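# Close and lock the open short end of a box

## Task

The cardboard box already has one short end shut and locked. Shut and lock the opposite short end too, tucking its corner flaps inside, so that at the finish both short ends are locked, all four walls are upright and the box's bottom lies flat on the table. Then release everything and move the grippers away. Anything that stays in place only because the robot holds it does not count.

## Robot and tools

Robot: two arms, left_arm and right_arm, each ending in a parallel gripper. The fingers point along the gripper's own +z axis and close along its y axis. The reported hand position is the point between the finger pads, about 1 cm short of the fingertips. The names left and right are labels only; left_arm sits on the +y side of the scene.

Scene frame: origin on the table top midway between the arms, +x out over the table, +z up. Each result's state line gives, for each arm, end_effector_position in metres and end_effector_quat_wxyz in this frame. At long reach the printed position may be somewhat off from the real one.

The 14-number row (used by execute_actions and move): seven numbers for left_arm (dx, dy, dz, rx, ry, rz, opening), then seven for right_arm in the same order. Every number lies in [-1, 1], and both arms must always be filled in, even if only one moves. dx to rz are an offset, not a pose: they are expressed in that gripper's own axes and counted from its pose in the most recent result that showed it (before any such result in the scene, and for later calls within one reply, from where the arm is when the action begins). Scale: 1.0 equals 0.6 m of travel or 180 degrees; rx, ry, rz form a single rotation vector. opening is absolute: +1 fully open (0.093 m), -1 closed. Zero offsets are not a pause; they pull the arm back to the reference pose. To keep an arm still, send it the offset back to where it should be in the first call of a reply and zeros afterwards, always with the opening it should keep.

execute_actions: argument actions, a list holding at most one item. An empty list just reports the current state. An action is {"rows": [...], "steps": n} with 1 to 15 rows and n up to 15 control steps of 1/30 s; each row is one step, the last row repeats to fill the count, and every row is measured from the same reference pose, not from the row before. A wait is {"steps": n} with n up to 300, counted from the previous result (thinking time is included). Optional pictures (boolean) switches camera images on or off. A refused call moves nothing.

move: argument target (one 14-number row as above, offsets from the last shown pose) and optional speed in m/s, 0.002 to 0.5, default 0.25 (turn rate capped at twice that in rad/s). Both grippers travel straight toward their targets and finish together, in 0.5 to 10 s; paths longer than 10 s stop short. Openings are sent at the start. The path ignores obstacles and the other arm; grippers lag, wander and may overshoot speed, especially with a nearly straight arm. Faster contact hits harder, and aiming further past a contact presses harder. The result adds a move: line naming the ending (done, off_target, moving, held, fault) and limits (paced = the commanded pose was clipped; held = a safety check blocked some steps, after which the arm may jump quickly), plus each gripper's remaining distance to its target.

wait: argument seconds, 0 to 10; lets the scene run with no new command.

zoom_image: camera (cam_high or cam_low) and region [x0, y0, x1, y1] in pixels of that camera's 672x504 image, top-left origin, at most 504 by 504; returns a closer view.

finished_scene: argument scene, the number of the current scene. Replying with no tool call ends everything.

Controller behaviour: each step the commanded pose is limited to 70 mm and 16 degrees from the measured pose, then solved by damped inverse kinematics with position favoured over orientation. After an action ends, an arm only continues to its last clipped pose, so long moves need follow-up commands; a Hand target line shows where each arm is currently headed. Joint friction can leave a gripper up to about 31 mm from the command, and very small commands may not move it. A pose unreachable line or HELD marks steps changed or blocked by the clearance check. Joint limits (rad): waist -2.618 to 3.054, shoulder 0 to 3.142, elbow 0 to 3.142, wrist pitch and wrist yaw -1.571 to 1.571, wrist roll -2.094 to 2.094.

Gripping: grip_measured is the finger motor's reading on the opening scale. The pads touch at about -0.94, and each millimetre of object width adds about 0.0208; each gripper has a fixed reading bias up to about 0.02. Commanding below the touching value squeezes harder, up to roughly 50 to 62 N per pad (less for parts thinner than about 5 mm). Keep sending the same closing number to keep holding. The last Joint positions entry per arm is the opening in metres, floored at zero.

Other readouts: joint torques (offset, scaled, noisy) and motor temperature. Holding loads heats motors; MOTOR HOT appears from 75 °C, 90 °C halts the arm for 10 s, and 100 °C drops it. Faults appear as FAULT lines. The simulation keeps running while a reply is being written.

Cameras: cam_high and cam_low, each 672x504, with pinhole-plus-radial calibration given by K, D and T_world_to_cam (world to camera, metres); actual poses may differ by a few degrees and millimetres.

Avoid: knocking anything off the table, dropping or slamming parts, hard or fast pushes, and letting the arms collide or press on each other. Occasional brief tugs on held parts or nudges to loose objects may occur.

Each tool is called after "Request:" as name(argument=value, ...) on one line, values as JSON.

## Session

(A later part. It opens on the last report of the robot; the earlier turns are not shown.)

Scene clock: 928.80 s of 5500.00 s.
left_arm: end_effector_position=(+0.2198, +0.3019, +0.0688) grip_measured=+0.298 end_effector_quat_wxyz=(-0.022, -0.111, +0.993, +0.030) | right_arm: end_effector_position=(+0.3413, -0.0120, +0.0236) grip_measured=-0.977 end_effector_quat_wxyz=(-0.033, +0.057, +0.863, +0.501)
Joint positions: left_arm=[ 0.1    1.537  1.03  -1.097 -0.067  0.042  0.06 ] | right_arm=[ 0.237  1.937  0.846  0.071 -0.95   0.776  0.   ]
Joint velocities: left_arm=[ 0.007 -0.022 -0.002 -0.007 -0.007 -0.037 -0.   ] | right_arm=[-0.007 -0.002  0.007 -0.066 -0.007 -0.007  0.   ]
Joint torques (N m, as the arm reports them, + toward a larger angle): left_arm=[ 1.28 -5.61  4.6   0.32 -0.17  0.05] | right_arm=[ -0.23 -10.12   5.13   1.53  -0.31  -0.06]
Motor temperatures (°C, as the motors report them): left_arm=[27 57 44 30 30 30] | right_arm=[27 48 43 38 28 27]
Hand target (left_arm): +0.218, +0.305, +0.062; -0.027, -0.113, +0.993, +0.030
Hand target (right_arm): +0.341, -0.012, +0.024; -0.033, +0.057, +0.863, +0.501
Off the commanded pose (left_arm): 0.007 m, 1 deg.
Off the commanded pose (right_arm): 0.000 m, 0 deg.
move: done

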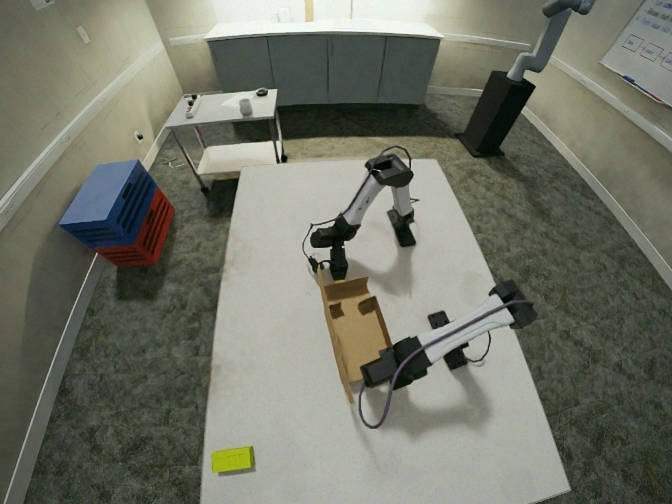

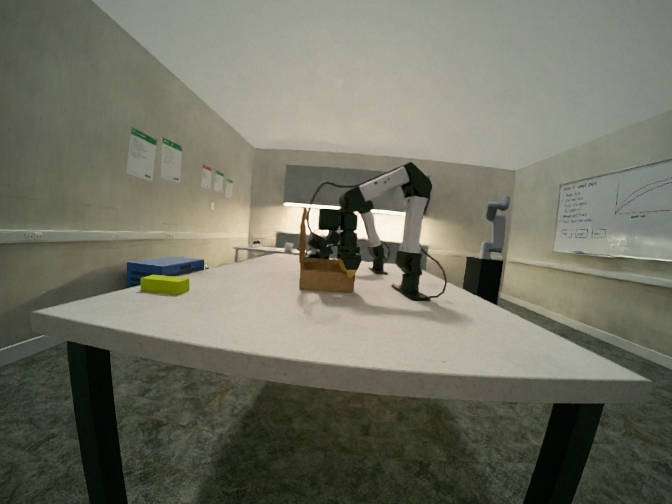

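Request:
move(target=[-0.05,0,0.04,0,0,0,0.3,0,0,0,0,0,0,-1], speed=0.06)

Request:
execute_actions(actions=[{"rows":[[0,0,0.012,0,0,0,-1,0,0,0,0,0,0,-1]]}], pictures=false)

Request:
move(target=[0,0,0.012,0,0,0,-1,0.02,0.045,0.06,0,0,0,-1], speed=0.03)

Request:
zoom_image(camera="cam_high", region=[270,220,430,400])

Request:
zoom_image(camera="cam_low", region=[270,200,390,300])

Scene clock: 940.63 s of 5500.00 s.
left_arm: end_effector_position=(+0.2385, +0.3070, +0.0434) grip_measured=+0.298 end_effector_quat_wxyz=(-0.033, -0.110, +0.993, +0.029) | right_arm: end_effector_position=(+0.3413, -0.0120, +0.0236) grip_measured=-0.977 end_effector_quat_wxyz=(-0.033, +0.057, +0.863, +0.501)
Joint positions: left_arm=[ 0.1    1.662  1.052 -1.017 -0.067  0.042  0.06 ] | right_arm=[ 0.237  1.937  0.846  0.071 -0.95   0.776  0.   ]
Joint velocities: left_arm=[ 0.017 -0.007  0.012 -0.007 -0.022  0.022 -0.001] | right_arm=[ 0.002 -0.002 -0.007  0.022  0.022  0.007  0.   ]
Joint torques (N m, as the arm reports them, + toward a larger angle): left_arm=[ 0.08 -6.62  6.91  0.23 -0.13  0.04] | right_arm=[ -0.31 -10.07   5.27   1.52  -0.31  -0.04]
Motor temperatures (°C, as the motors report them): left_arm=[27 53 43 30 30 30] | right_arm=[27 48 43 38 28 27]
Hand target (left_arm): +0.248, +0.309, +0.044; -0.022, -0.111, +0.993, +0.030
Hand target (right_arm): +0.341, -0.012, +0.024; -0.033, +0.057, +0.863, +0.501
Off the commanded pose (left_arm): 0.010 m, 1 deg.
Off the commanded pose (right_arm): 0.000 m, 0 deg.
After step 90, 7.87 s passed at rest.
move: done

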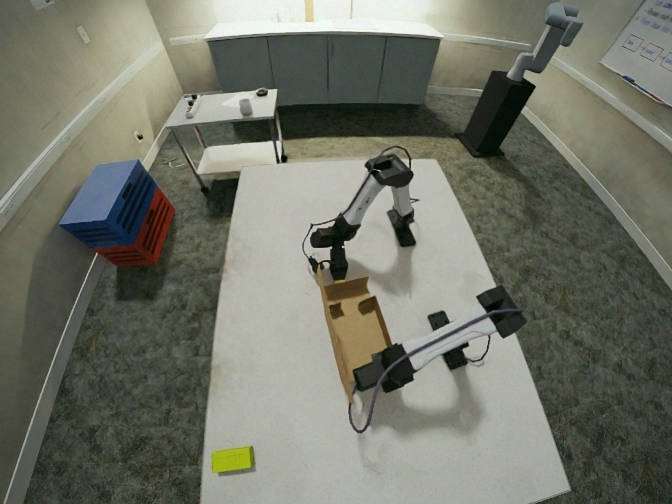

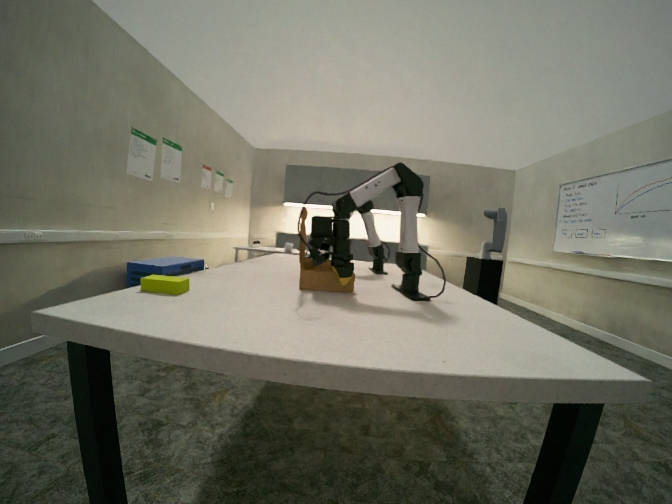

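Scene clock: 941.13 s of 5500.00 s.
left_arm: end_effector_position=(+0.2422, +0.3036, +0.0429) grip_measured=-0.982 end_effector_quat_wxyz=(-0.026, -0.108, +0.994, +0.017) | right_arm: end_effector_position=(+0.3413, -0.0120, +0.0236) grip_measured=-0.977 end_effector_quat_wxyz=(-0.033, +0.057, +0.863, +0.501)
Joint positions: left_arm=[ 0.1    1.662  1.051 -1.005 -0.041  0.048  0.   ] | right_arm=[ 0.237  1.937  0.846  0.071 -0.95   0.776  0.   ]
Joint velocities: left_arm=[-0.002 -0.012 -0.017 -0.051 -0.007 -0.007  0.   ] | right_arm=[-0.007 -0.017 -0.012  0.007  0.037  0.022  0.   ]
Joint torques (N m, as the arm reports them, + toward a larger angle): left_arm=[ 0.38 -7.4   4.07  0.29 -0.41 -0.03] | right_arm=[ -0.17 -10.07   5.19   1.52  -0.34  -0.04]
Motor temperatures (°C, as the motors report them): left_arm=[27 52 43 30 30 30] | right_arm=[27 48 43 38 28 27]
Hand target (left_arm): +0.238, +0.307, +0.036; -0.033, -0.110, +0.993, +0.028
Hand target (right_arm): +0.341, -0.012, +0.024; -0.033, +0.057, +0.863, +0.501
Off the commanded pose (left_arm): 0.009 m, 2 deg.
Off the commanded pose (right_arm): 0.000 m, 0 deg.
Steps of this call (steps 1 to 15: all 15 steps of this action). Readings (end_effector_position):
1: left_arm (+0.2388, +0.3071, +0.0434) | right_arm (+0.3413, -0.0120, +0.0236)
2: left_arm (+0.2392, +0.3072, +0.0434) | right_arm (+0.3413, -0.0120, +0.0236)
4: left_arm (+0.2400, +0.3075, +0.0434) | right_arm (+0.3413, -0.0120, +0.0236)
8: left_arm (+0.2421, +0.3038, +0.0429) | right_arm (+0.3413, -0.0120, +0.0236)
15: the state above

Scene clock: 943.13 s of 5500.00 s.
left_arm: end_effector_position=(+0.2410, +0.3101, +0.0430) grip_measured=-0.982 end_effector_quat_wxyz=(-0.025, -0.122, +0.992, +0.023) | right_arm: end_effector_position=(+0.3449, +0.0095, +0.0213) grip_measured=-0.977 end_effector_quat_wxyz=(-0.023, +0.091, +0.871, +0.483)
Joint positions: left_arm=[ 0.117  1.662  1.051 -1.002 -0.054  0.036  0.   ] | right_arm=[ 0.315  1.937  0.846  0.164 -0.841  0.939  0.   ]
Joint velocities: left_arm=[ 0.007 -0.002 -0.002  0.007 -0.007 -0.022  0.   ] | right_arm=[ 0.002 -0.012 -0.012  0.037  0.022  0.022  0.   ]
Joint torques (N m, as the arm reports them, + toward a larger angle): left_arm=[-0.85 -7.43  3.97  0.39  0.03  0.2 ] | right_arm=[  5.17 -10.22   5.87   2.1   -0.53   0.04]
Motor temperatures (°C, as the motors report them): left_arm=[27 52 43 30 30 30] | right_arm=[27 48 43 38 28 27]
Hand target (left_arm): +0.242, +0.304, +0.036; -0.026, -0.108, +0.994, +0.017
Hand target (right_arm): +0.332, +0.031, +0.031; -0.034, +0.056, +0.863, +0.501
Off the commanded pose (left_arm): 0.010 m, 2 deg.
Off the commanded pose (right_arm): 0.028 m, 5 deg.
move: off_target (right_arm)

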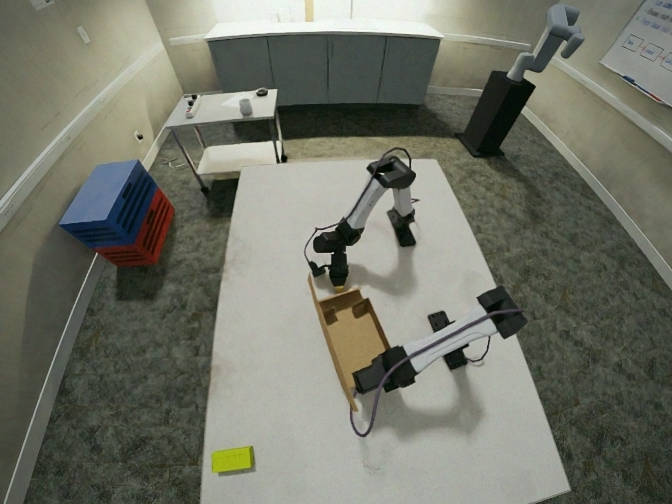

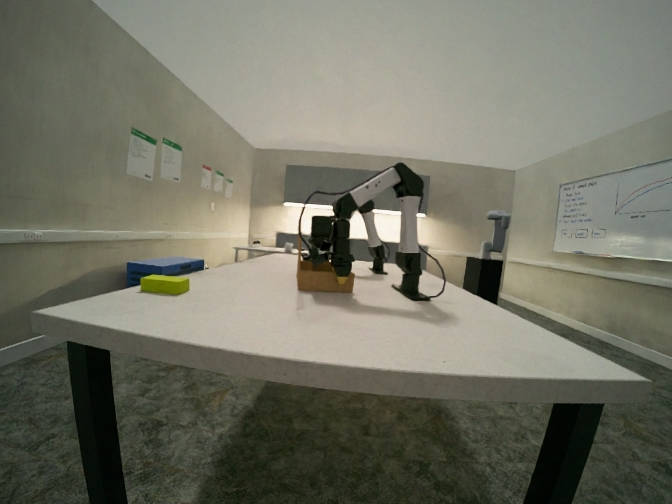

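Region (270, 220, 430, 400) of cam_high's 672x504 image, scaled by 2.800, with more detail than that image has.

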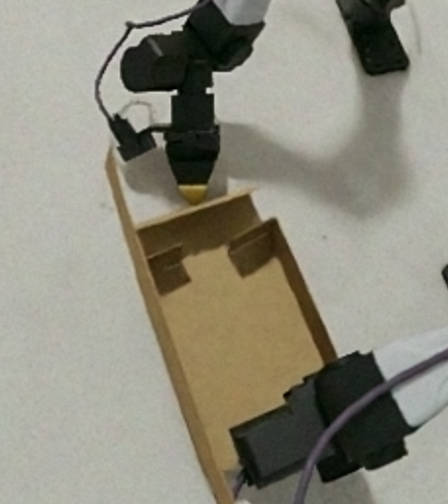

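Region (270, 200, 390, 300) of cam_low's 672x504 image, scaled by 4.200, with more detail than that image has.

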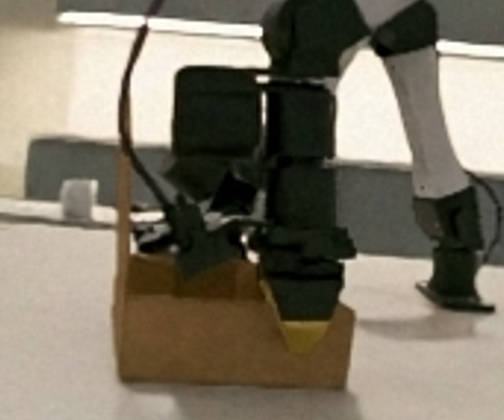

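Request:
move(target=[0,-0.01,0.012,0,0,0.02,-1,0,0.05,-0.03,0,0,0,-1], speed=0.03)

Request:
zoom_image(camera="cam_high", region=[290,240,410,350])

Request:
zoom_image(camera="cam_low", region=[270,200,390,300])

Scene clock: 955.87 s of 5500.00 s.
left_arm: end_effector_position=(+0.2425, +0.3064, +0.0428) grip_measured=-0.982 end_effector_quat_wxyz=(-0.023, -0.110, +0.994, +0.014) | right_arm: end_effector_position=(+0.3438, +0.0065, +0.0414) grip_measured=-0.977 end_effector_quat_wxyz=(-0.032, +0.102, +0.875, +0.473)
Joint positions: left_arm=[ 0.114  1.662  1.051 -1.    -0.035  0.058  0.   ] | right_arm=[ 0.312  1.867  0.881  0.027 -0.833  0.942  0.   ]
Joint velocities: left_arm=[-0.017 -0.002 -0.012 -0.051  0.066  0.007  0.   ] | right_arm=[ 0.002  0.002 -0.012 -0.066  0.051  0.007  0.   ]
Joint torques (N m, as the arm reports them, + toward a larger angle): left_arm=[-1.19 -7.36  3.76  0.37 -0.3   0.22] | right_arm=[ -0.37 -11.85   7.48   1.58  -0.35  -0.08]
Motor temperatures (°C, as the motors report them): left_arm=[27 50 42 30 30 30] | right_arm=[28 49 43 39 28 27]
Hand target (left_arm): +0.242, +0.304, +0.036; -0.026, -0.091, +0.995, +0.022
Hand target (right_arm): +0.349, +0.010, +0.056; -0.023, +0.091, +0.871, +0.483
Off the commanded pose (left_arm): 0.008 m, 2 deg.
Off the commanded pose (right_arm): 0.016 m, 2 deg.
After step 90, 8.30 s passed at rest.
move: off_target (right_arm)

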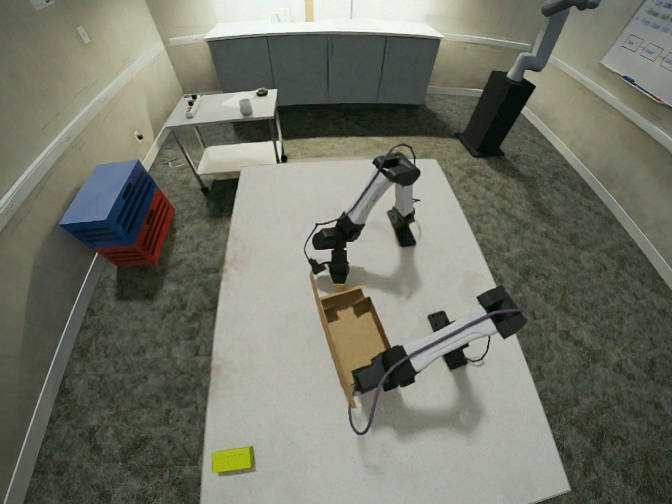

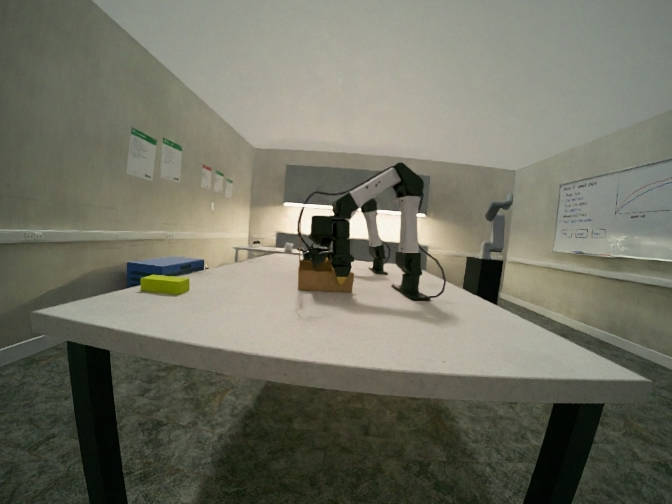

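Region (290, 240, 410, 350) of cam_high's 672x504 image, scaled by 4.200, with more detail than that image has; it fills the top 462 rows of this view, and the rest is white.

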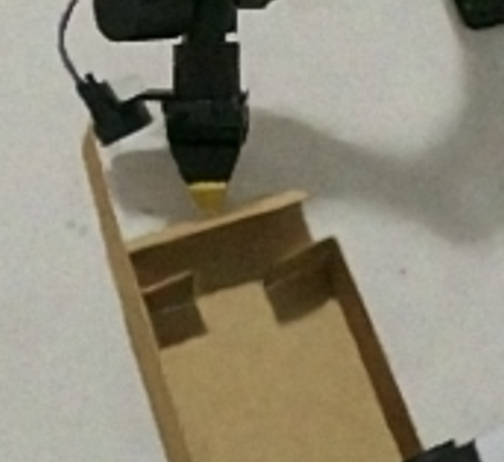

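Region (270, 200, 390, 300) of cam_low's 672x504 image, scaled by 4.200, with more detail than that image has.

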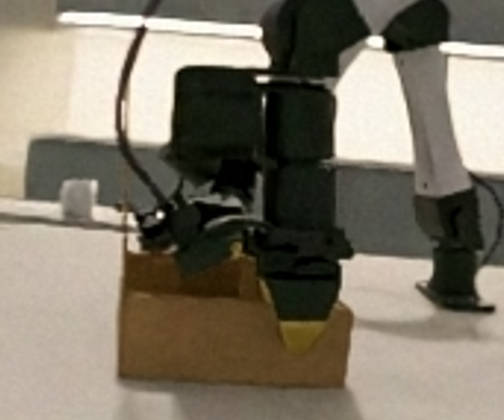

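Request:
move(target=[0,0,0.01,0,0,0,-1,0,-0.13,-0.2,0,0,0,-1])

Request:
move(target=[-0.02,-0.07,0,0,0,0.09,-1,0,0,0,0,0,0,-1], speed=0.06)

Request:
execute_actions(actions=[{"rows":[[0,0,0,0,0,0,0.2,0,0,0,0,0,0,-1]]}], pictures=false)

Request:
move(target=[0,0,-0.16,0,0,0,0.2,0,0,0,0,0,0,-1])

Request:
zoom_image(camera="cam_high", region=[270,200,430,350])

Scene clock: 1010.00 s of 5500.00 s.
left_arm: end_effector_position=(+0.2426, +0.3063, +0.0428) grip_measured=-0.982 end_effector_quat_wxyz=(-0.023, -0.110, +0.994, +0.014) | right_arm: end_effector_position=(+0.3181, -0.1331, +0.0392) grip_measured=-0.977 end_effector_quat_wxyz=(-0.034, +0.104, +0.878, +0.466)
Joint positions: left_arm=[ 0.114  1.662  1.051 -1.    -0.034  0.057  0.   ] | right_arm=[-0.128  1.777  0.83  -0.569 -0.971  0.257  0.   ]
Joint velocities: left_arm=[-0.002  0.002  0.007 -0.022 -0.007  0.022  0.   ] | right_arm=[-0.002 -0.017 -0.002 -0.066 -0.007 -0.051  0.   ]
Joint torques (N m, as the arm reports them, + toward a larger angle): left_arm=[ 0.13 -7.54  4.15  0.33 -0.1   0.08] | right_arm=[-0.93 -7.28  6.95  0.49 -0.49 -0.12]
Motor temperatures (°C, as the motors report them): left_arm=[27 46 40 30 30 30] | right_arm=[27 53 45 39 28 27]
Hand target (left_arm): +0.242, +0.307, +0.037; -0.023, -0.110, +0.994, +0.014
Hand target (right_arm): +0.324, -0.134, +0.043; -0.032, +0.102, +0.876, +0.471
Off the commanded pose (left_arm): 0.006 m, 0 deg.
Off the commanded pose (right_arm): 0.007 m, 1 deg.
After step 90, 49.60 s passed at rest.
move: done

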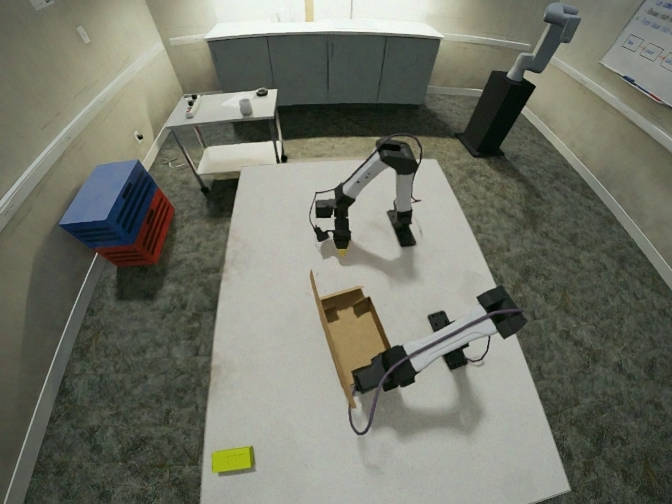

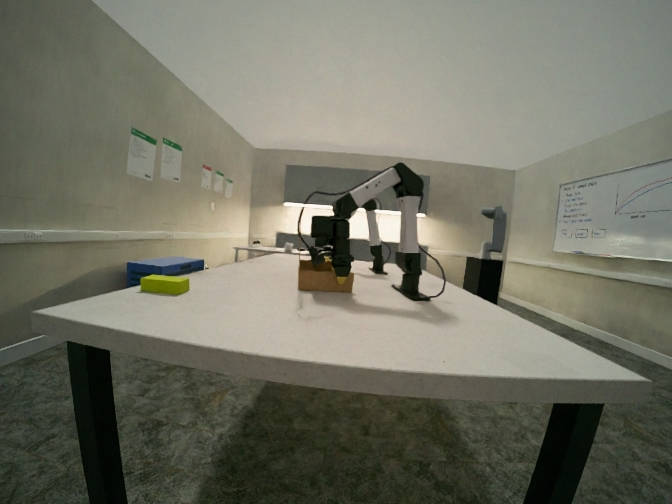

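Scene clock: 1012.60 s of 5500.00 s.
left_arm: end_effector_position=(+0.2595, +0.2708, +0.0432) grip_measured=-0.982 end_effector_quat_wxyz=(-0.021, +0.017, +1.000, +0.010) | right_arm: end_effector_position=(+0.3181, -0.1331, +0.0392) grip_measured=-0.977 end_effector_quat_wxyz=(-0.034, +0.104, +0.878, +0.466)
Joint positions: left_arm=[-0.022  1.69   1.084 -1.002 -0.027  0.177  0.   ] | right_arm=[-0.128  1.777  0.83  -0.569 -0.971  0.257  0.   ]
Joint velocities: left_arm=[ 0.017  0.002 -0.007 -0.022 -0.037 -0.037  0.   ] | right_arm=[ 0.007  0.007  0.002 -0.022  0.007  0.022  0.   ]
Joint torques (N m, as the arm reports them, + toward a larger angle): left_arm=[-0.8  -6.61  6.37  0.14 -0.1   0.16] | right_arm=[-0.26 -8.26  5.09  0.63 -0.37 -0.04]
Motor temperatures (°C, as the motors report them): left_arm=[27 46 40 30 30 30] | right_arm=[27 52 45 38 28 27]
Hand target (left_arm): +0.263, +0.267, +0.041; -0.024, +0.031, +0.999, +0.010
Hand target (right_arm): +0.318, -0.133, +0.039; -0.034, +0.104, +0.878, +0.466
Off the commanded pose (left_arm): 0.005 m, 2 deg.
Off the commanded pose (right_arm): 0.000 m, 0 deg.
move: done

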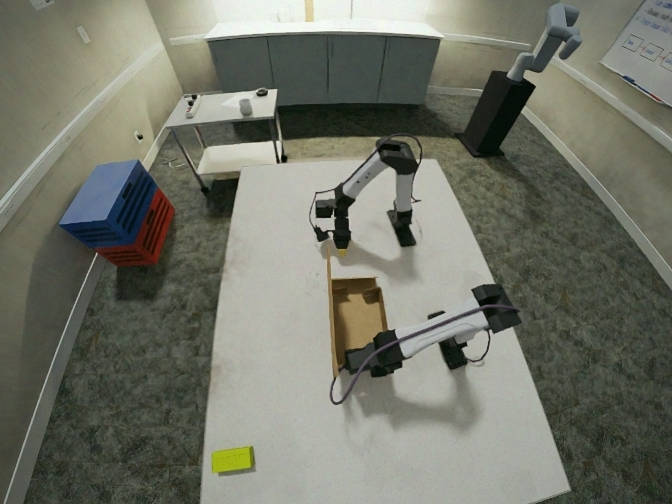

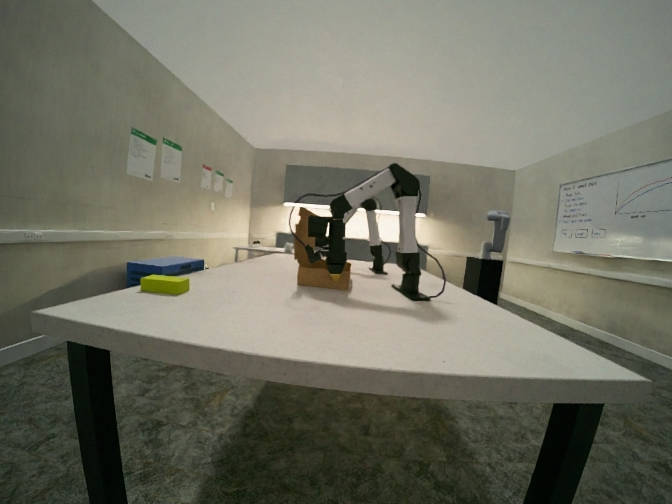

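Scene clock: 1013.10 s of 5500.00 s.
left_arm: end_effector_position=(+0.2595, +0.2708, +0.0432) grip_measured=+0.198 end_effector_quat_wxyz=(-0.021, +0.017, +1.000, +0.010) | right_arm: end_effector_position=(+0.3181, -0.1331, +0.0392) grip_measured=-0.977 end_effector_quat_wxyz=(-0.034, +0.104, +0.878, +0.466)
Joint positions: left_arm=[-0.022  1.69   1.084 -1.002 -0.027  0.177  0.055] | right_arm=[-0.128  1.777  0.83  -0.569 -0.971  0.257  0.   ]
Joint velocities: left_arm=[-0.017 -0.007 -0.002  0.022  0.007  0.051 -0.001] | right_arm=[-0.017 -0.007 -0.002  0.037 -0.022 -0.022  0.   ]
Joint torques (N m, as the arm reports them, + toward a larger angle): left_arm=[ 0.35 -8.73  5.46  0.12 -0.11  0.04] | right_arm=[-0.26 -8.29  5.13  0.64 -0.38 -0.04]
Motor temperatures (°C, as the motors report them): left_arm=[27 46 40 30 30 30] | right_arm=[27 52 45 38 28 27]
Hand target (left_arm): +0.260, +0.271, +0.043; -0.021, +0.017, +1.000, +0.010
Hand target (right_arm): +0.318, -0.133, +0.039; -0.034, +0.104, +0.878, +0.466
Off the commanded pose (left_arm): 0.000 m, 0 deg.
Off the commanded pose (right_arm): 0.000 m, 0 deg.
Steps of this call (steps 1 to 15: all 15 steps of this action). Readings (end_effector_position):
1: left_arm (+0.2595, +0.2708, +0.0432) | right_arm (+0.3181, -0.1331, +0.0392)
2: left_arm (+0.2595, +0.2708, +0.0432) | right_arm (+0.3181, -0.1331, +0.0392)
4: left_arm (+0.2595, +0.2708, +0.0432) | right_arm (+0.3181, -0.1331, +0.0392)
8: left_arm (+0.2595, +0.2708, +0.0432) | right_arm (+0.3181, -0.1331, +0.0392)
15: the state above

Scene clock: 1014.43 s of 5500.00 s.
left_arm: end_effector_position=(+0.2626, +0.2712, +0.1350) grip_measured=+0.198 end_effector_quat_wxyz=(-0.022, +0.017, +1.000, +0.010) | right_arm: end_effector_position=(+0.3181, -0.1331, +0.0392) grip_measured=-0.977 end_effector_quat_wxyz=(-0.034, +0.104, +0.878, +0.466)
Joint positions: left_arm=[-0.022  1.641  1.402 -1.372 -0.027  0.177  0.055] | right_arm=[-0.128  1.777  0.83  -0.569 -0.971  0.257  0.   ]
Joint velocities: left_arm=[-0.002 -0.012 -0.007  0.037 -0.007  0.051 -0.001] | right_arm=[-0.007 -0.012 -0.002  0.066  0.022 -0.037  0.   ]
Joint torques (N m, as the arm reports them, + toward a larger angle): left_arm=[-0.2  -8.93  6.74  0.04 -0.05  0.02] | right_arm=[-0.33 -8.33  5.1   0.66 -0.39 -0.03]
Motor temperatures (°C, as the motors report them): left_arm=[27 46 41 30 30 30] | right_arm=[27 52 45 38 28 27]
Hand target (left_arm): +0.263, +0.269, +0.139; -0.021, +0.017, +1.000, +0.010
Hand target (right_arm): +0.318, -0.133, +0.039; -0.034, +0.104, +0.878, +0.466
Off the commanded pose (left_arm): 0.005 m, 0 deg.
Off the commanded pose (right_arm): 0.000 m, 0 deg.
move: done

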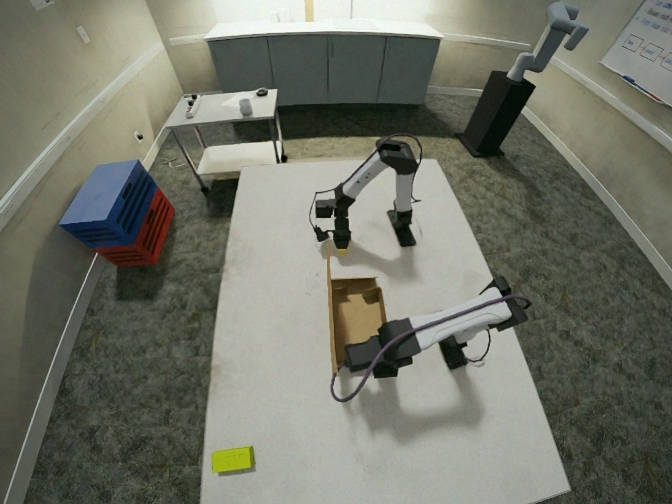

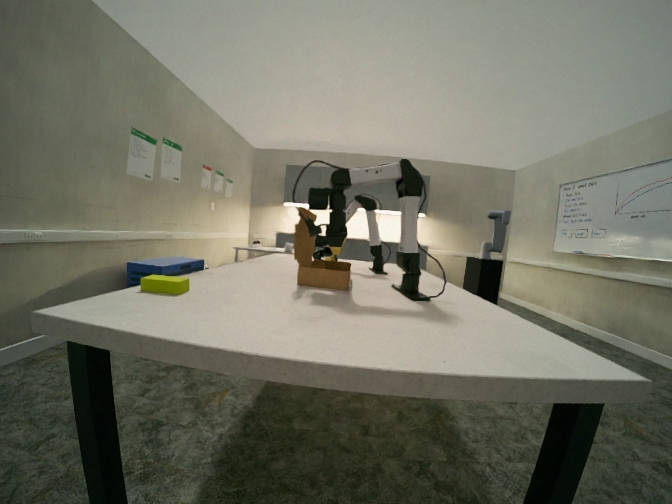

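Region (270, 200, 430, 350) of cam_high's 672x504 image, scaled by 3.150, with more detail than that image has; it fills the top 472 rows of this view, and the rest is white.

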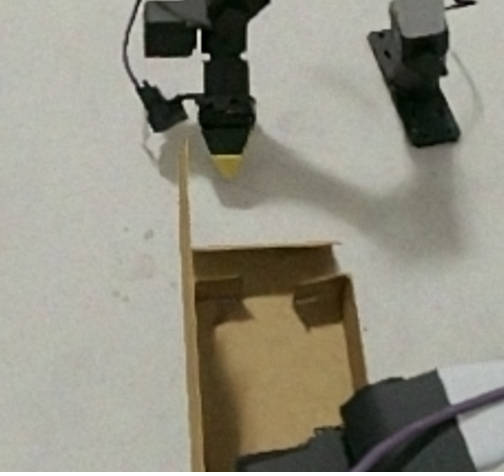

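Request:
move(target=[0,0,0.16,0,0,0,0.2,0.06,-0.03,0.02,0,0.03,-0.055,-1], speed=0.12)

Request:
execute_actions(actions=[{"rows":[[0,0,0,0,0,0,-1,0,0,0,0,0,0,-1]]}], pictures=false)

Request:
move(target=[0,0.01,-0.01,0.07,0,0,-1,0,0,0,0,0,0,-1], speed=0.05)

Request:
zoom_image(camera="cam_high", region=[270,200,430,350])

Request:
zoom_image(camera="cam_low", region=[270,200,390,300])

Scene clock: 1035.33 s of 5500.00 s.
left_arm: end_effector_position=(+0.2601, +0.2709, +0.0453) grip_measured=+0.198 end_effector_quat_wxyz=(-0.019, +0.017, +1.000, +0.010) | right_arm: end_effector_position=(+0.2909, -0.1329, +0.0275) grip_measured=-0.977 end_effector_quat_wxyz=(-0.015, +0.007, +0.884, +0.467)
Joint positions: left_arm=[-0.022  1.685  1.088 -1.007 -0.027  0.177  0.055] | right_arm=[-0.128  1.777  0.768 -0.606 -0.971 -0.014  0.   ]
Joint velocities: left_arm=[-0.007 -0.012 -0.007  0.022 -0.007 -0.022 -0.001] | right_arm=[ 0.007 -0.007 -0.007  0.037 -0.022 -0.007  0.   ]
Joint torques (N m, as the arm reports them, + toward a larger angle): left_arm=[ 0.84 -7.22  4.54  0.27 -0.08  0.06] | right_arm=[ 1.31 -6.61  3.57  0.29 -0.47 -0.13]
Motor temperatures (°C, as the motors report them): left_arm=[27 47 43 30 30 30] | right_arm=[27 49 44 37 28 27]
Hand target (left_arm): +0.259, +0.273, +0.039; -0.022, +0.017, +1.000, +0.010
Hand target (right_arm): +0.280, -0.128, +0.023; -0.035, +0.006, +0.882, +0.471
Off the commanded pose (left_arm): 0.007 m, 0 deg.
Off the commanded pose (right_arm): 0.013 m, 2 deg.
After step 90, 16.47 s passed at rest.
move: off_target (right_arm)

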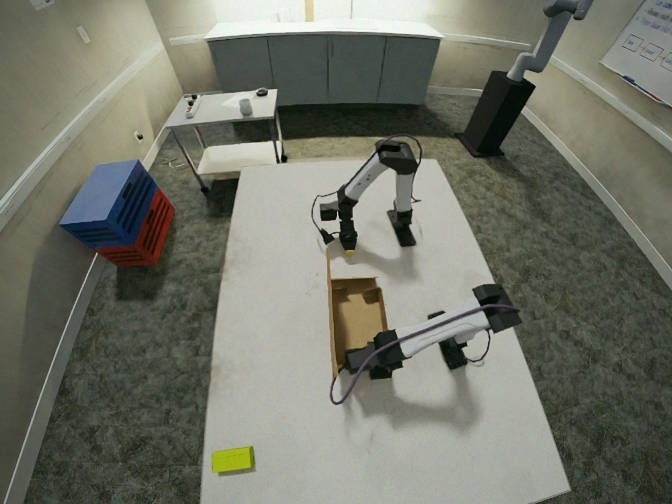

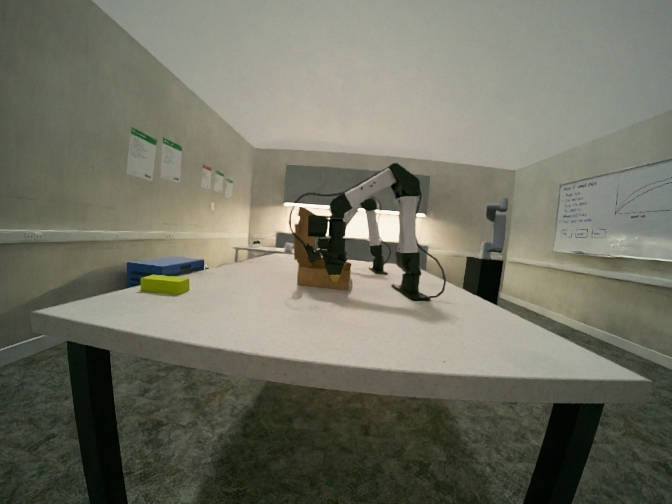

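Scene clock: 1035.83 s of 5500.00 s.
left_arm: end_effector_position=(+0.2601, +0.2709, +0.0453) grip_measured=-0.983 end_effector_quat_wxyz=(-0.019, +0.017, +1.000, +0.010) | right_arm: end_effector_position=(+0.2909, -0.1329, +0.0275) grip_measured=-0.977 end_effector_quat_wxyz=(-0.015, +0.007, +0.884, +0.467)
Joint positions: left_arm=[-0.022  1.685  1.088 -1.007 -0.027  0.177  0.   ] | right_arm=[-0.128  1.777  0.768 -0.606 -0.971 -0.014  0.   ]
Joint velocities: left_arm=[ 0.002 -0.002 -0.037 -0.007  0.051  0.037  0.   ] | right_arm=[-0.002 -0.002 -0.017  0.037  0.007 -0.007  0.   ]
Joint torques (N m, as the arm reports them, + toward a larger angle): left_arm=[ 0.2  -8.71  5.54  0.17 -0.08  0.08] | right_arm=[-0.2  -7.81  4.63  0.45 -0.39 -0.03]
Motor temperatures (°C, as the motors report them): left_arm=[27 47 43 30 30 30] | right_arm=[27 49 44 37 28 27]
Hand target (left_arm): +0.260, +0.271, +0.045; -0.019, +0.017, +1.000, +0.011
Hand target (right_arm): +0.291, -0.133, +0.028; -0.015, +0.007, +0.884, +0.467
Off the commanded pose (left_arm): 0.000 m, 0 deg.
Off the commanded pose (right_arm): 0.000 m, 0 deg.
Steps of this call (steps 1 to 15: all 15 steps of this action). Readings (end_effector_position):
1: left_arm (+0.2601, +0.2709, +0.0453) | right_arm (+0.2909, -0.1329, +0.0275)
2: left_arm (+0.2601, +0.2709, +0.0453) | right_arm (+0.2909, -0.1329, +0.0275)
4: left_arm (+0.2601, +0.2709, +0.0453) | right_arm (+0.2909, -0.1329, +0.0275)
8: left_arm (+0.2601, +0.2709, +0.0453) | right_arm (+0.2909, -0.1329, +0.0275)
15: the state above

Scene clock: 1038.53 s of 5500.00 s.
left_arm: end_effector_position=(+0.2574, +0.2766, +0.0493) grip_measured=-0.983 end_effector_quat_wxyz=(-0.023, +0.016, +0.996, -0.087) | right_arm: end_effector_position=(+0.2909, -0.1329, +0.0275) grip_measured=-0.977 end_effector_quat_wxyz=(-0.015, +0.007, +0.884, +0.467)
Joint positions: left_arm=[ 0.11   1.726  1.14  -1.078  0.154  0.314  0.   ] | right_arm=[-0.128  1.777  0.768 -0.606 -0.971 -0.014  0.   ]
Joint velocities: left_arm=[-0.007 -0.002  0.017  0.007  0.007  0.022  0.   ] | right_arm=[-0.007 -0.002 -0.042  0.037 -0.081 -0.095  0.   ]
Joint torques (N m, as the arm reports them, + toward a larger angle): left_arm=[ 1.04 -7.5   6.89 -0.07  0.29  0.14] | right_arm=[-0.16 -7.84  4.7   0.45 -0.4  -0.06]
Motor temperatures (°C, as the motors report them): left_arm=[27 47 43 30 30 30] | right_arm=[27 49 44 37 28 27]
Hand target (left_arm): +0.260, +0.277, +0.051; -0.022, +0.014, +0.995, -0.098
Hand target (right_arm): +0.291, -0.133, +0.028; -0.015, +0.007, +0.884, +0.467
Off the commanded pose (left_arm): 0.004 m, 1 deg.
Off the commanded pose (right_arm): 0.000 m, 0 deg.
move: done

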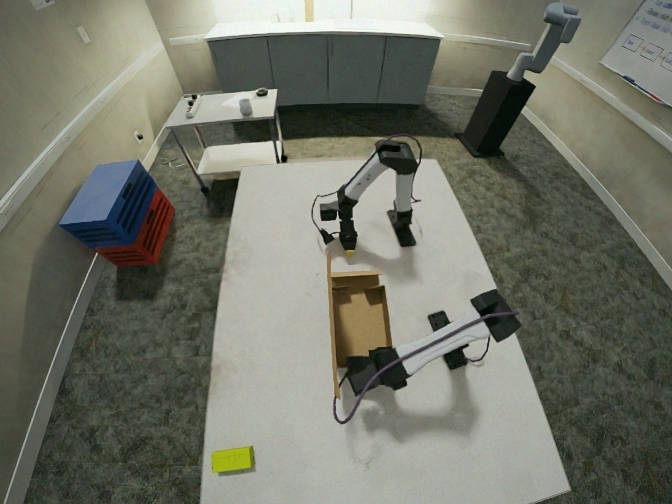

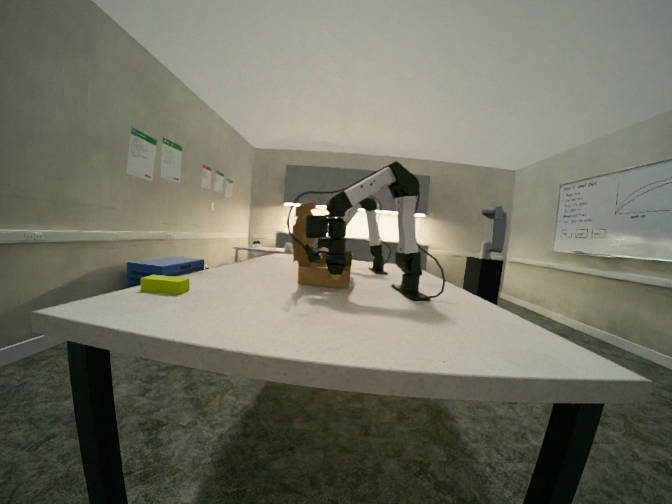

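Region (270, 200, 430, 350) of cam_high's 672x504 image, scaled by 3.150, with more detail than that image has; it fills the top 472 rows of this view, and the rest is white.

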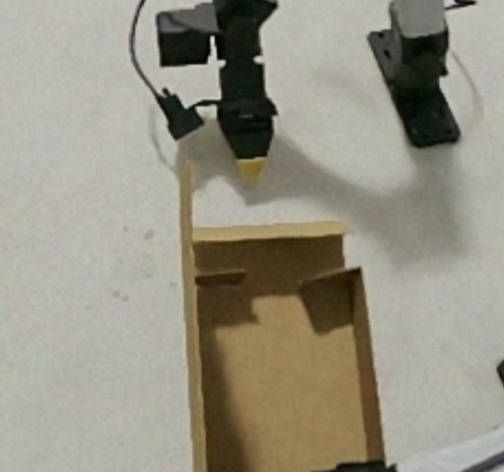

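Region (270, 200, 390, 300) of cam_low's 672x504 image, scaled by 4.200, with more detail than that image has.

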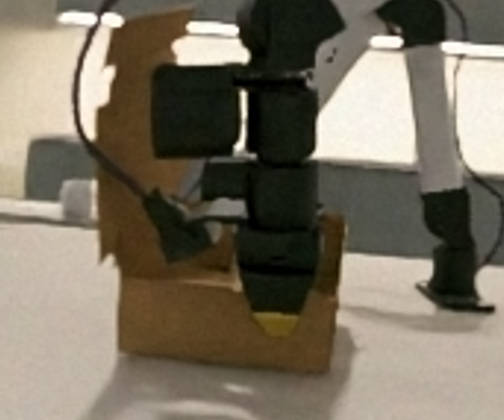

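Request:
move(target=[0,0,0,0,0,0,-1,0.03,0.104,0.152,0,0,0,-1], speed=0.06)

Request:
move(target=[0,-0.01,0.015,-0.065,0,0,-1,0,0,0,0,0,0,-1], speed=0.04)

Request:
zoom_image(camera="cam_high", region=[270,200,430,350])

Request:
zoom_image(camera="cam_low", region=[270,200,390,300])

Scene clock: 1050.73 s of 5500.00 s.
left_arm: end_effector_position=(+0.2566, +0.2776, +0.0492) grip_measured=-0.983 end_effector_quat_wxyz=(-0.024, +0.017, +0.996, -0.084) | right_arm: end_effector_position=(+0.2745, -0.0254, +0.0271) grip_measured=-0.977 end_effector_quat_wxyz=(-0.022, +0.012, +0.884, +0.466)
Joint positions: left_arm=[ 0.11   1.726  1.14  -1.08   0.147  0.316  0.   ] | right_arm=[ 0.298  1.707  0.625  0.014 -0.872  0.683  0.   ]
Joint velocities: left_arm=[ 0.002 -0.027 -0.007  0.022  0.007 -0.007  0.   ] | right_arm=[-0.007  0.017 -0.007  0.037 -0.007 -0.007  0.   ]
Joint torques (N m, as the arm reports them, + toward a larger angle): left_arm=[ 0.22 -8.97  5.31  0.05  0.15  0.07] | right_arm=[ 0.75 -9.    3.91  1.74 -0.25  0.04]
Motor temperatures (°C, as the motors report them): left_arm=[27 47 44 30 30 30] | right_arm=[27 48 44 36 28 27]
Hand target (left_arm): +0.257, +0.277, +0.049; -0.023, +0.016, +0.996, -0.087
Hand target (right_arm): +0.272, -0.024, +0.029; -0.015, +0.007, +0.884, +0.468
Off the commanded pose (left_arm): 0.001 m, 0 deg.
Off the commanded pose (right_arm): 0.004 m, 1 deg.
After step 90, 6.90 s passed at rest.
move: done

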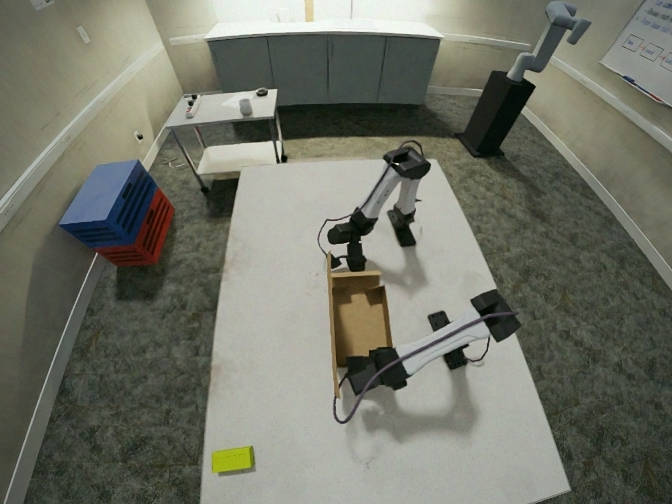

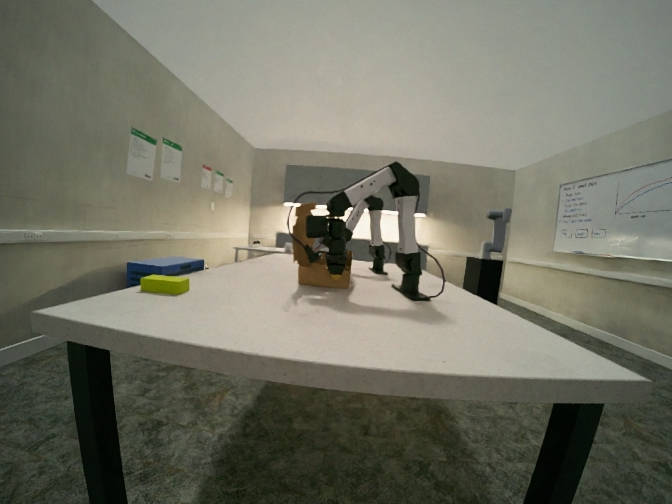

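Scene clock: 1053.53 s of 5500.00 s.
left_arm: end_effector_position=(+0.2582, +0.2693, +0.0449) grip_measured=-0.983 end_effector_quat_wxyz=(-0.022, +0.014, +1.000, +0.001) | right_arm: end_effector_position=(+0.2752, -0.0267, +0.0252) grip_measured=-0.977 end_effector_quat_wxyz=(-0.020, +0.014, +0.887, +0.461)
Joint positions: left_arm=[-0.016  1.688  1.089 -1.015 -0.01   0.178  0.   ] | right_arm=[ 0.298  1.707  0.625  0.01  -0.858  0.683  0.   ]
Joint velocities: left_arm=[-0.002 -0.012  0.012 -0.022 -0.022 -0.095  0.   ] | right_arm=[ 0.002  0.007 -0.022  0.007  0.037 -0.007  0.   ]
Joint torques (N m, as the arm reports them, + toward a larger angle): left_arm=[-1.01 -9.43  3.77  0.31 -0.46 -0.01] | right_arm=[-0.24 -7.68  5.17  1.52 -0.41 -0.04]
Motor temperatures (°C, as the motors report them): left_arm=[27 47 43 30 30 30] | right_arm=[27 47 43 37 28 27]
Hand target (left_arm): +0.256, +0.270, +0.042; -0.021, +0.019, +0.999, +0.017
Hand target (right_arm): +0.274, -0.025, +0.027; -0.022, +0.012, +0.884, +0.466
Off the commanded pose (left_arm): 0.004 m, 2 deg.
Off the commanded pose (right_arm): 0.002 m, 1 deg.
move: done

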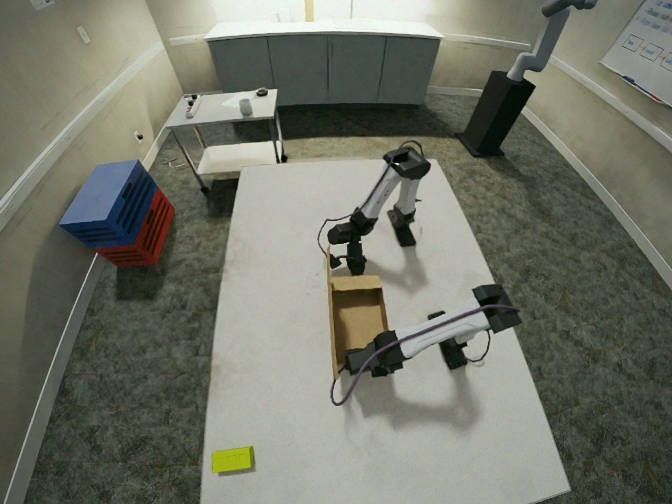

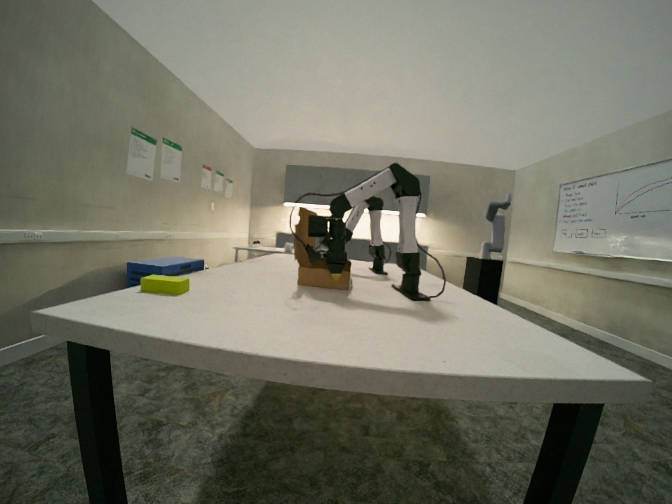

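Region (270, 200, 430, 350) of cam_high's 672x504 image, scaled by 3.150, with more detail than that image has; it fills the top 472 rows of this view, and the rest is white.

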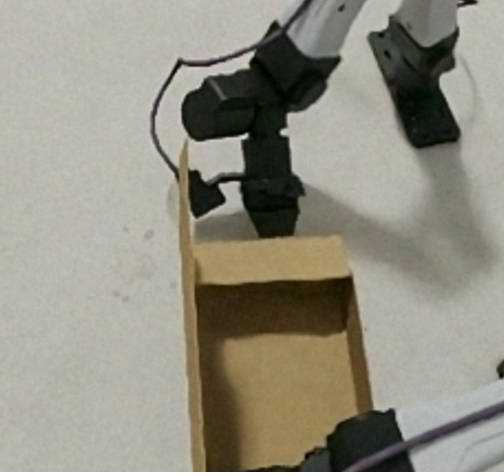

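Region (270, 200, 390, 300) of cam_low's 672x504 image, scaled by 4.200, with more detail than that image has.

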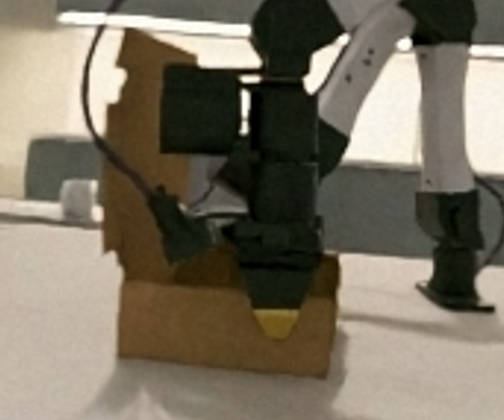

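Request:
move(target=[0,0,0.012,0,0,0,-1,0,0.05,0.015,-0.1,0,0,-1], speed=0.03)

Request:
zoom_image(camera="cam_high", region=[270,200,430,350])

Scene clock: 1069.43 s of 5500.00 s.
left_arm: end_effector_position=(+0.2599, +0.2687, +0.0449) grip_measured=-0.983 end_effector_quat_wxyz=(-0.019, +0.012, +1.000, -0.001) | right_arm: end_effector_position=(+0.2777, -0.0059, +0.0383) grip_measured=-0.977 end_effector_quat_wxyz=(-0.024, +0.032, +0.815, +0.578)
Joint positions: left_arm=[-0.016  1.688  1.089 -1.009 -0.005  0.174  0.   ] | right_arm=[ 0.298  1.839  0.49   0.636 -1.042  1.01   0.   ]
Joint velocities: left_arm=[-0.002  0.007 -0.007  0.081  0.022 -0.007  0.   ] | right_arm=[-0.002  0.002 -0.012  0.037  0.022 -0.037  0.   ]
Joint torques (N m, as the arm reports them, + toward a larger angle): left_arm=[ 0.25 -7.7   4.01  0.34 -0.11  0.08] | right_arm=[ 0.37 -7.66  3.68  2.47 -0.47  0.05]
Motor temperatures (°C, as the motors report them): left_arm=[27 47 42 30 30 30] | right_arm=[27 46 43 38 28 27]
Hand target (left_arm): +0.258, +0.269, +0.038; -0.022, +0.014, +1.000, +0.001
Hand target (right_arm): +0.276, -0.002, +0.045; -0.021, +0.015, +0.805, +0.593
Off the commanded pose (left_arm): 0.007 m, 1 deg.
Off the commanded pose (right_arm): 0.007 m, 3 deg.
After step 90, 7.43 s passed at rest.
move: off_target (right_arm)

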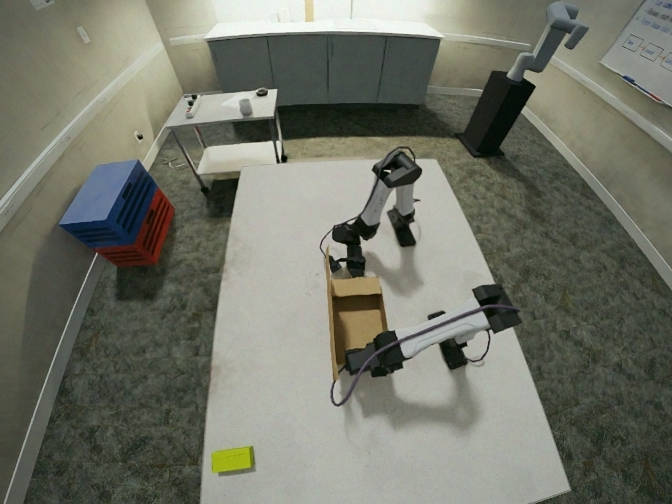

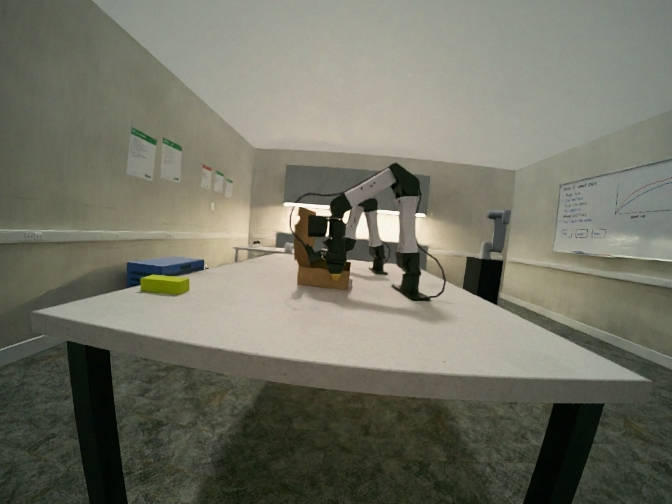

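Region (270, 200, 430, 350) of cam_high's 672x504 image, scaled by 3.150, with more detail than that image has; it fills the top 472 rows of this view, and the rest is white.

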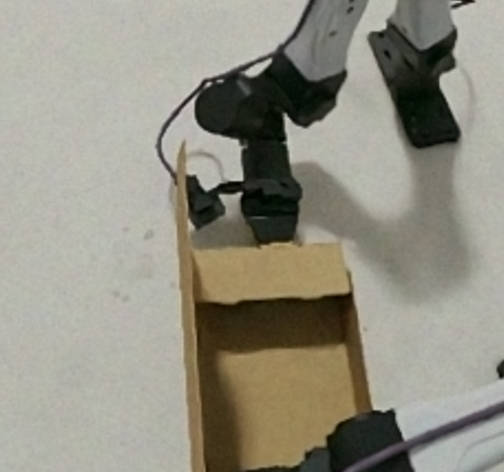

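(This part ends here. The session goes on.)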